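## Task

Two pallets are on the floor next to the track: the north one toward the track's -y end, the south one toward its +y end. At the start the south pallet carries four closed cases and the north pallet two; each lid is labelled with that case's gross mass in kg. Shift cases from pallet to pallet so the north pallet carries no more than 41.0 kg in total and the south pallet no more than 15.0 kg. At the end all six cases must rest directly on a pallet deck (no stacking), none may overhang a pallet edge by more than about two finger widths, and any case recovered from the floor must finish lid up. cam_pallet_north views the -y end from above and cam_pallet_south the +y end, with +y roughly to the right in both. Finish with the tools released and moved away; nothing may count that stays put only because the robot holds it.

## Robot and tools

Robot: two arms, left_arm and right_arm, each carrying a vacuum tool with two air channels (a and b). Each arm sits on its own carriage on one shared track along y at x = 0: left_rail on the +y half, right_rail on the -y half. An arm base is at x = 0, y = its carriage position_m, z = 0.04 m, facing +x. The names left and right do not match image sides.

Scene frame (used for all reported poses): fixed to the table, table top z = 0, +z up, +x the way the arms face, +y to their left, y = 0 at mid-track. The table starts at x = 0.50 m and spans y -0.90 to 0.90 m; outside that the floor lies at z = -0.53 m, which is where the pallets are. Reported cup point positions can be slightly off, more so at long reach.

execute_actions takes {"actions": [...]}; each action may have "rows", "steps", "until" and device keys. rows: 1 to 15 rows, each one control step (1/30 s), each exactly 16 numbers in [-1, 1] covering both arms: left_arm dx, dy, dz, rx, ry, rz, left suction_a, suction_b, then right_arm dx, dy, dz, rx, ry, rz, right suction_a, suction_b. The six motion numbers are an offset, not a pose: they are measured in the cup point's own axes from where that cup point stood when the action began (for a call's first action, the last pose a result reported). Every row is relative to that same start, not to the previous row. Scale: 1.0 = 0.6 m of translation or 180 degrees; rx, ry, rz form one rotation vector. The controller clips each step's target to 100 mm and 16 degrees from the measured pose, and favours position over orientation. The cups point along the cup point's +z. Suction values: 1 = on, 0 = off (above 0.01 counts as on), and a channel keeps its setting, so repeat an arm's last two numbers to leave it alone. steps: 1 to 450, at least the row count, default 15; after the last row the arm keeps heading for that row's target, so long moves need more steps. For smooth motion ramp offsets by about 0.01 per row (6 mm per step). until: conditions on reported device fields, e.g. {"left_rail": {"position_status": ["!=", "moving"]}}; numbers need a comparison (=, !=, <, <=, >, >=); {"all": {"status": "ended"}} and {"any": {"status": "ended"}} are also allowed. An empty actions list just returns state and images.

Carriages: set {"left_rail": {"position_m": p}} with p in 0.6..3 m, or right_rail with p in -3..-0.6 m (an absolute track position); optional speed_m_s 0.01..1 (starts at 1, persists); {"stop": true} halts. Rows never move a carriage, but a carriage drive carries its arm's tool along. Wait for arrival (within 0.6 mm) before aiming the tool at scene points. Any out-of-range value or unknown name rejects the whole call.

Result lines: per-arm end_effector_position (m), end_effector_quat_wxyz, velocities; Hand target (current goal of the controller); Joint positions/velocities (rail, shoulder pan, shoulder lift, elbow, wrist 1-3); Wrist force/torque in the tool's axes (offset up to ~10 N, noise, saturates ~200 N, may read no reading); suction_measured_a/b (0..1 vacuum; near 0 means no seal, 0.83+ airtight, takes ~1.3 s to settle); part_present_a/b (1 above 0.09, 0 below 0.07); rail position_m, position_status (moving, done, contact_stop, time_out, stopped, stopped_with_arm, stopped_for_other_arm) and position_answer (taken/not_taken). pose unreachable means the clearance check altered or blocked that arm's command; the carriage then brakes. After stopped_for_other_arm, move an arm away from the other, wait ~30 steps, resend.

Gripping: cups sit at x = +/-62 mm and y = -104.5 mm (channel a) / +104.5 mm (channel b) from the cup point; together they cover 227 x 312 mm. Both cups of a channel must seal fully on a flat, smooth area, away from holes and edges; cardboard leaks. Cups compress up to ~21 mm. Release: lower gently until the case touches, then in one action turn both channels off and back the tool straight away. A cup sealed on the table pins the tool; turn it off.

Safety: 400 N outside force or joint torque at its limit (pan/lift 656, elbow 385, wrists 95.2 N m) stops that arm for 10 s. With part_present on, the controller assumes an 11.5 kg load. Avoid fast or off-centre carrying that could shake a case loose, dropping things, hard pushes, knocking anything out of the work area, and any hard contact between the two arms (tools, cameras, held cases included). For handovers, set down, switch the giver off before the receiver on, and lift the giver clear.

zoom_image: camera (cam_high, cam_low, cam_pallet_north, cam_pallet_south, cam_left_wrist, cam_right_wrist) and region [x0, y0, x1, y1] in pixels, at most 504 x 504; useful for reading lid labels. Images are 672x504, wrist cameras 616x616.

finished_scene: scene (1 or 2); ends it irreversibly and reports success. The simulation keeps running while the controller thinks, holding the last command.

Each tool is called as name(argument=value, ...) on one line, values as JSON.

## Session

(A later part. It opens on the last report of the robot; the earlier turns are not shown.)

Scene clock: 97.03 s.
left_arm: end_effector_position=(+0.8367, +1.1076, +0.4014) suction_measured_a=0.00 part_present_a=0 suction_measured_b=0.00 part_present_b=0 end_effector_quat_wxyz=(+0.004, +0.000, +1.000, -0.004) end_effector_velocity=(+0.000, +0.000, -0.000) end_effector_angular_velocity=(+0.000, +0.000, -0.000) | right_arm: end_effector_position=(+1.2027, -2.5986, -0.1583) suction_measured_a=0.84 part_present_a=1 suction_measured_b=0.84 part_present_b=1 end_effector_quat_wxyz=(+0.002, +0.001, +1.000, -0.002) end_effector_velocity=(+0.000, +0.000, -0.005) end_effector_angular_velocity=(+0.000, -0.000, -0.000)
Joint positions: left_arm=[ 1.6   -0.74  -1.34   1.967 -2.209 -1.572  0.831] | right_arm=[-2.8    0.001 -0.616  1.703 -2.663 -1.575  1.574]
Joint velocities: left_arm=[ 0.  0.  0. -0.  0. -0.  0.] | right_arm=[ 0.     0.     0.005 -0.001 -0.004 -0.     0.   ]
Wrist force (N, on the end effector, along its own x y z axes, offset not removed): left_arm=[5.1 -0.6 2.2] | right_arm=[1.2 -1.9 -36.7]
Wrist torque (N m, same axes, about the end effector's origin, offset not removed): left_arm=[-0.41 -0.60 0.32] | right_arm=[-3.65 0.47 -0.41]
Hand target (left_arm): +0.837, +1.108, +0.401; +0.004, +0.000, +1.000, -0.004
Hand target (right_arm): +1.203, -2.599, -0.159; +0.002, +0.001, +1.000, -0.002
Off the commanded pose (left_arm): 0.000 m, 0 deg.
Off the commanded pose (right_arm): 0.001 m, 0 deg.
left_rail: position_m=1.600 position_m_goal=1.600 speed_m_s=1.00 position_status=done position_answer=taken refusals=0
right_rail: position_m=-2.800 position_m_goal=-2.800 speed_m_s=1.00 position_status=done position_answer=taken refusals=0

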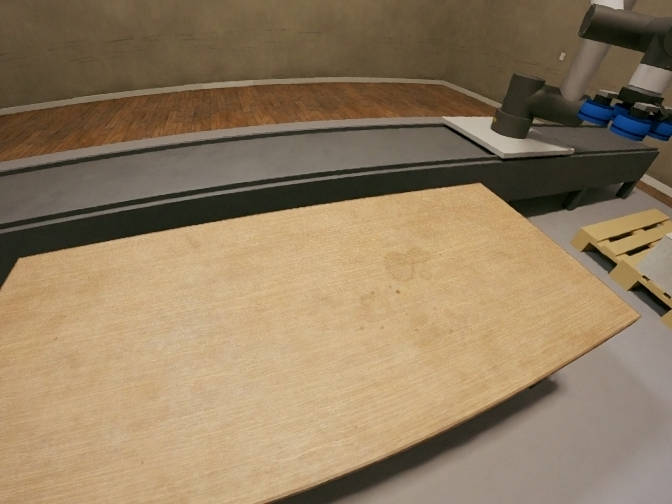

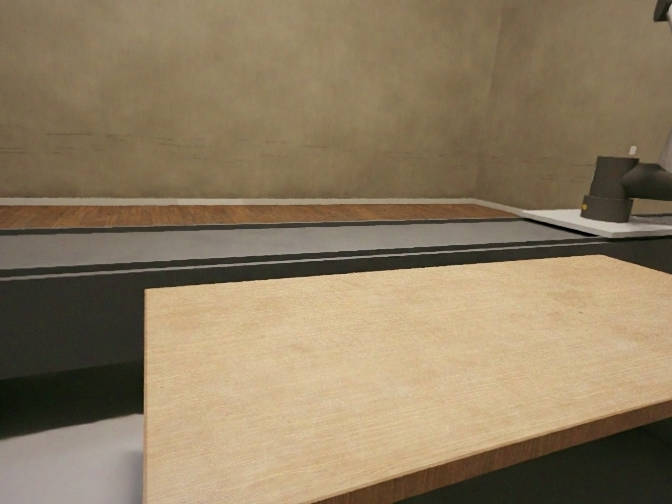

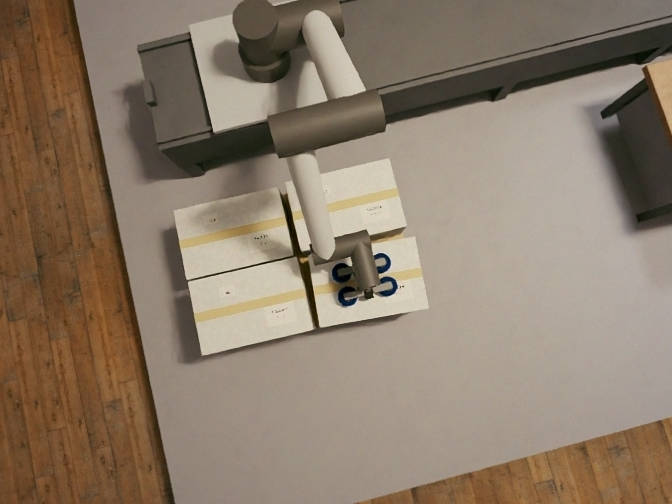

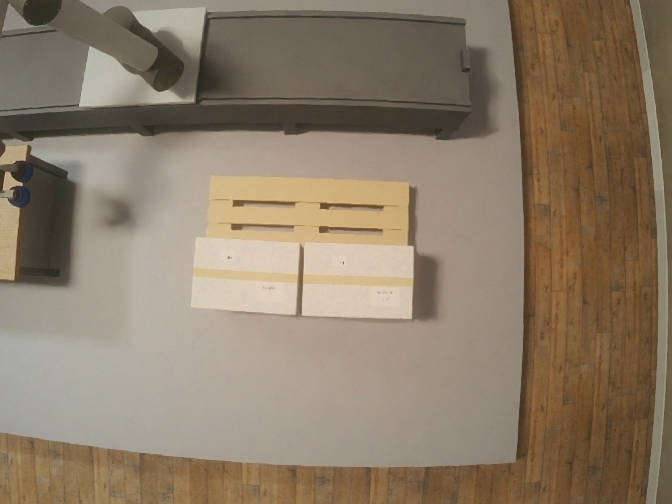

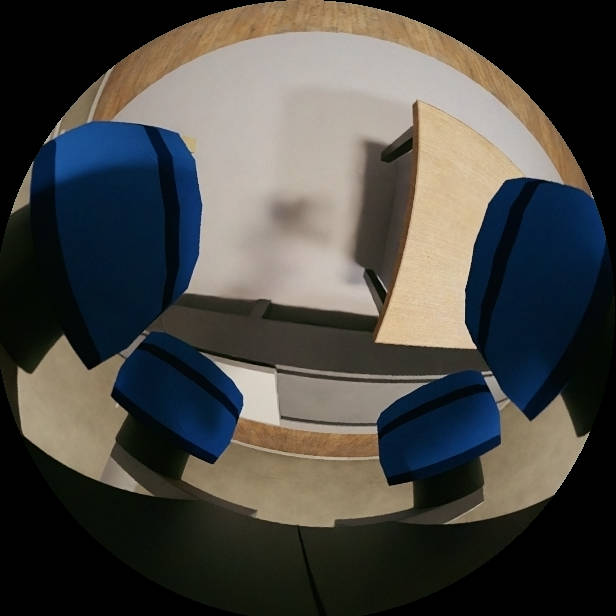

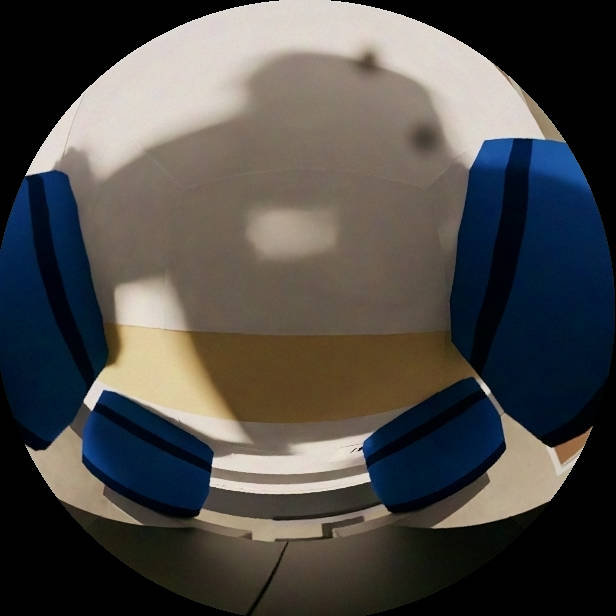

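execute_actions(actions=[{"rows":[[0,0,0,0,0,0,0,0,0,0,0.004,0,0,0,1,1],[0,0,0,0,0,0,0,0,0,0,0.007,0,0,0,1,1]],"steps":9}])

Scene clock: 97.53 s.
left_arm: end_effector_position=(+0.8367, +1.1076, +0.4014) suction_measured_a=0.00 part_present_a=0 suction_measured_b=0.00 part_present_b=0 end_effector_quat_wxyz=(+0.004, +0.000, +1.000, -0.004) end_effector_velocity=(+0.000, -0.000, -0.000) end_effector_angular_velocity=(+0.000, +0.000, +0.000) | right_arm: end_effector_position=(+1.2032, -2.5985, -0.1611) suction_measured_a=0.84 part_present_a=1 suction_measured_b=0.84 part_present_b=1 end_effector_quat_wxyz=(+0.003, +0.001, +1.000, -0.002) end_effector_velocity=(+0.000, -0.001, -0.004) end_effector_angular_velocity=(+0.000, -0.001, -0.001)
Joint positions: left_arm=[ 1.6   -0.74  -1.34   1.967 -2.209 -1.572  0.831] | right_arm=[-2.8    0.001 -0.613  1.702 -2.666 -1.574  1.574]
Joint velocities: left_arm=[ 0.  0.  0. -0. -0. -0. -0.] | right_arm=[ 0.    -0.001  0.004 -0.001 -0.004  0.    -0.   ]
Wrist force (N, on the end effector, along its own x y z axes, offset not removed): left_arm=[5.2 -2.6 1.0] | right_arm=[11.6 -39.0 -200.0]
Wrist torque (N m, same axes, about the end effector's origin, offset not removed): left_arm=[-0.66 -0.67 0.37] | right_arm=[-25.22 18.44 -7.96]
Hand target (left_arm): +0.837, +1.108, +0.401; +0.004, +0.000, +1.000, -0.004
Hand target (right_arm): +1.203, -2.599, -0.162; +0.002, +0.001, +1.000, -0.002
Off the commanded pose (left_arm): 0.000 m, 0 deg.
Off the commanded pose (right_arm): 0.001 m, 0 deg.
left_rail: position_m=1.600 position_m_goal=1.600 speed_m_s=1.00 position_status=done position_answer=taken refusals=0
right_rail: position_m=-2.800 position_m_goal=-2.800 speed_m_s=1.00 position_status=done position_answer=taken refusals=0

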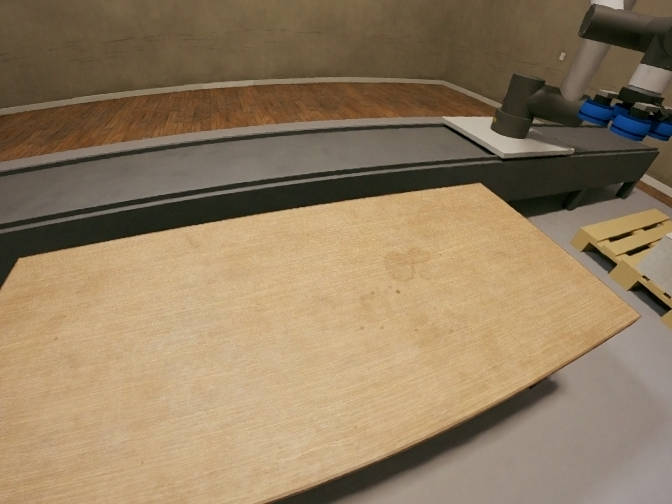

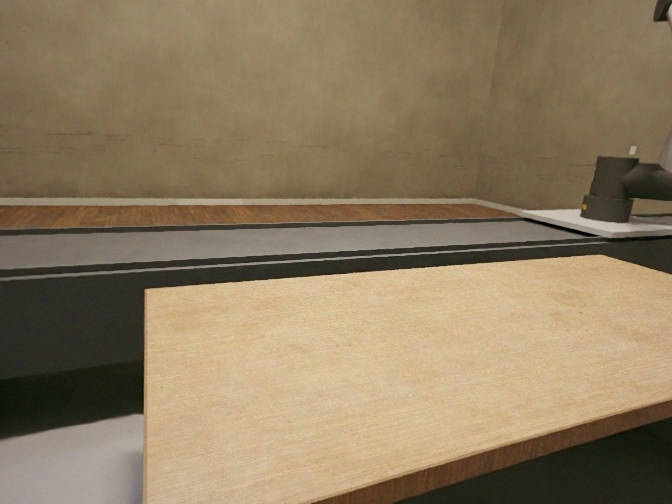

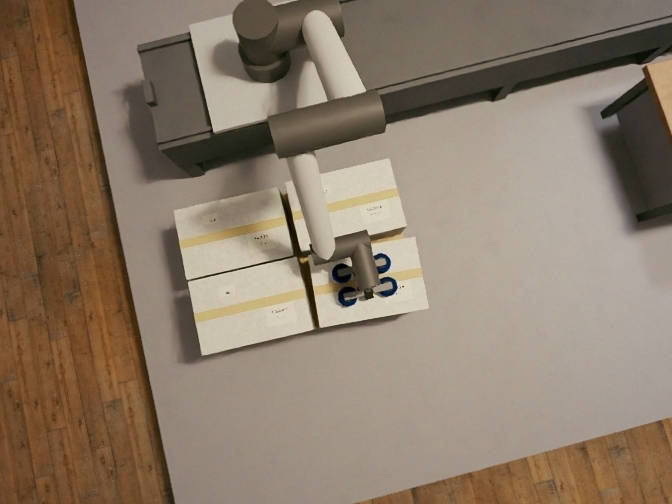

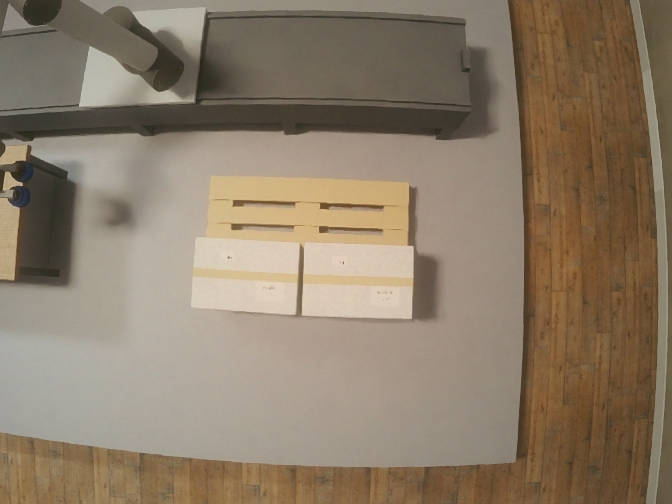

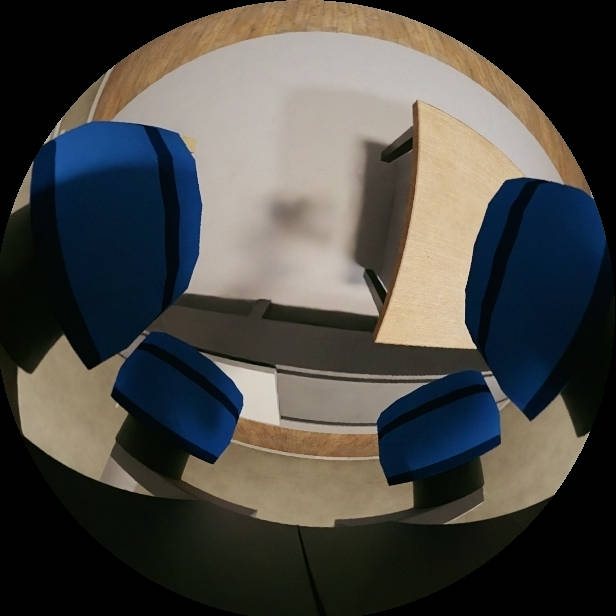

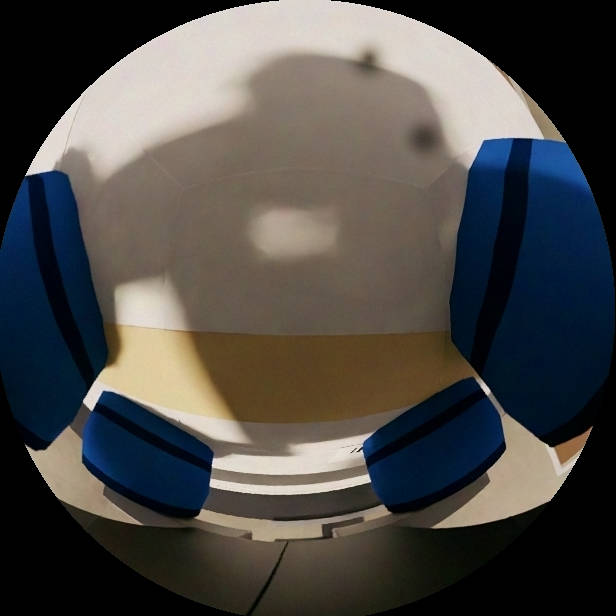

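execute_actions(actions=[{"rows":[[0,0,0,0,0,0,0,0,0,0,-0.05,0,0,0,0,0],[0,0,0,0,0,0,0,0,0,0,-0.1,0,0,0,0,0],[0,0,0,0,0,0,0,0,0,0,-0.2,0,0,0,0,0],[0,0,0,0,0,0,0,0,0,0,-0.35,0,0,0,0,0],[0,0,0,0,0,0,0,0,0.2,0,-0.6,0,0,0,0,0]],"steps":28},{"right_rail":{"position_m":-1.6},"steps":90,"until":{"right_rail":{"position_status":["!=","moving"]}}}])

zoom_image(camera="cam_pallet_north", region=[140, 140, 460, 380])

Scene clock: 100.40 s.
left_arm: end_effector_position=(+0.8367, +1.1076, +0.4014) suction_measured_a=0.00 part_present_a=0 suction_measured_b=0.00 part_present_b=0 end_effector_quat_wxyz=(+0.004, +0.000, +1.000, -0.004) end_effector_velocity=(-0.000, +0.000, +0.000) end_effector_angular_velocity=(-0.000, -0.000, +0.000) | right_arm: end_effector_position=(+1.0805, -1.3968, +0.1977) suction_measured_a=0.00 part_present_a=0 suction_measured_b=0.00 part_present_b=0 end_effector_quat_wxyz=(+0.003, +0.001, +1.000, -0.002) end_effector_velocity=(+0.000, -0.000, -0.000) end_effector_angular_velocity=(+0.000, +0.000, -0.000)
Joint positions: left_arm=[ 1.6   -0.74  -1.34   1.967 -2.209 -1.572  0.831] | right_arm=[-1.6    0.003 -1.049  1.881 -2.408 -1.574  1.575]
Joint velocities: left_arm=[ 0.  0. -0.  0. -0.  0. -0.] | right_arm=[ 0. -0.  0.  0. -0.  0. -0.]
Wrist force (N, on the end effector, along its own x y z axes, offset not removed): left_arm=[2.5 -1.5 3.3] | right_arm=[-0.3 3.7 -3.1]
Wrist torque (N m, same axes, about the end effector's origin, offset not removed): left_arm=[-0.41 -0.23 0.36] | right_arm=[0.04 -0.35 -0.44]
Hand target (left_arm): +0.837, +1.108, +0.401; +0.004, +0.000, +1.000, -0.004
Hand target (right_arm): +1.081, -1.397, +0.198; +0.003, +0.001, +1.000, -0.002
Off the commanded pose (left_arm): 0.000 m, 0 deg.
Off the commanded pose (right_arm): 0.001 m, 0 deg.
left_rail: position_m=1.600 position_m_goal=1.600 speed_m_s=1.00 position_status=done position_answer=taken refusals=0
right_rail: position_m=-1.600 position_m_goal=-1.600 speed_m_s=1.00 position_status=done position_answer=taken refusals=0

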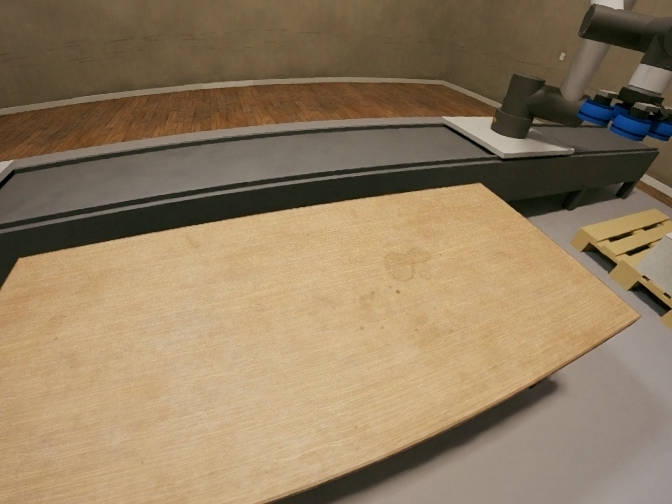

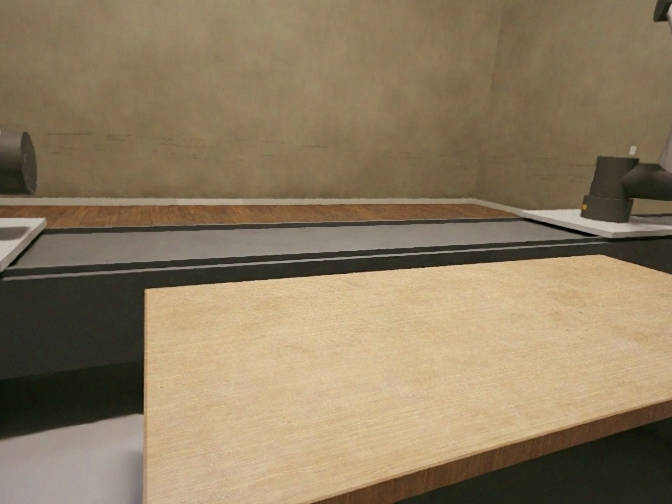

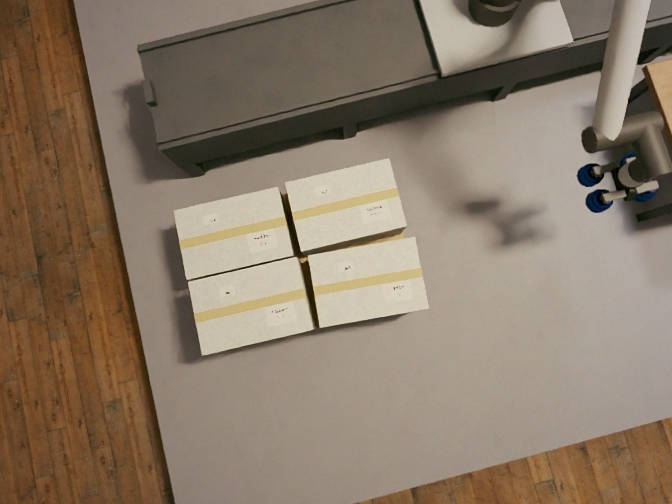

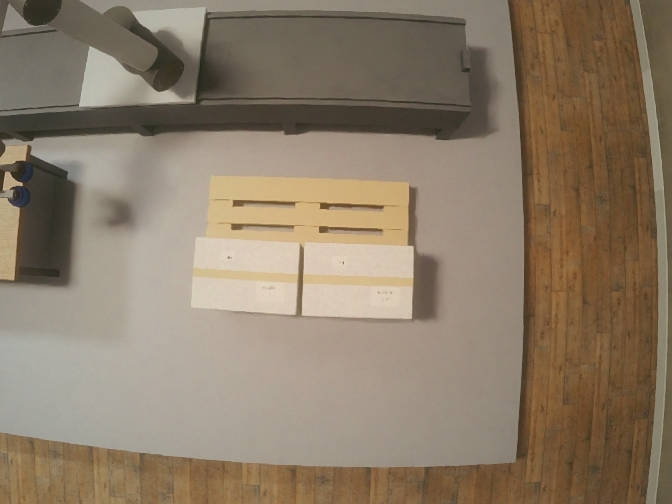

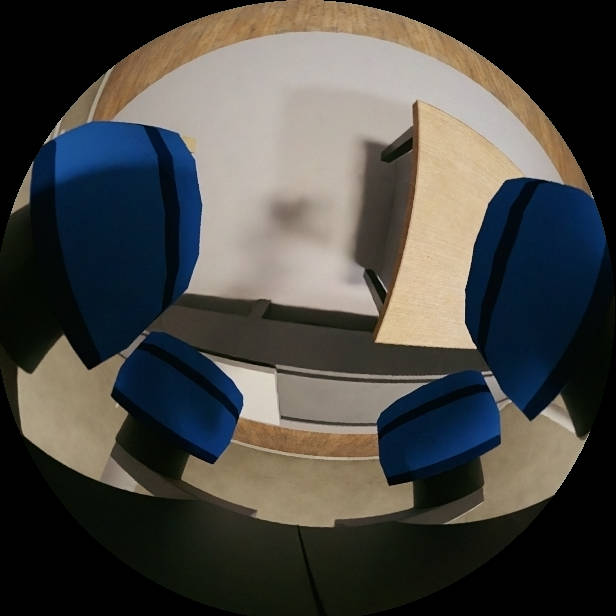

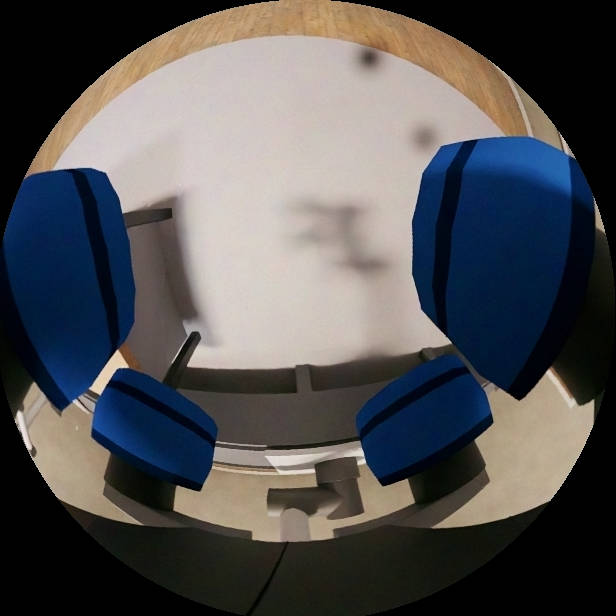

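Region (140, 140, 460, 380) of cam_pallet_north's 672x504 image, scaled by 1.575, with more detail than that image has; it fills the top 378 rows of this view, and the rest is white.

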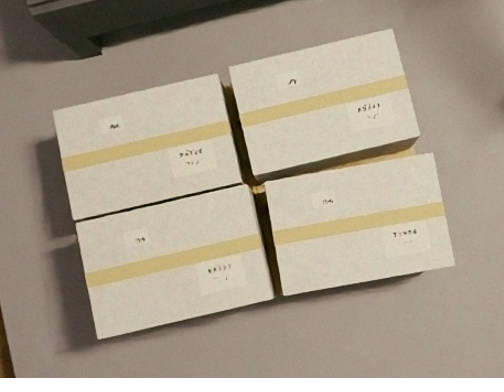

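finished_scene(scene=1)

The scene is finished: the task was done.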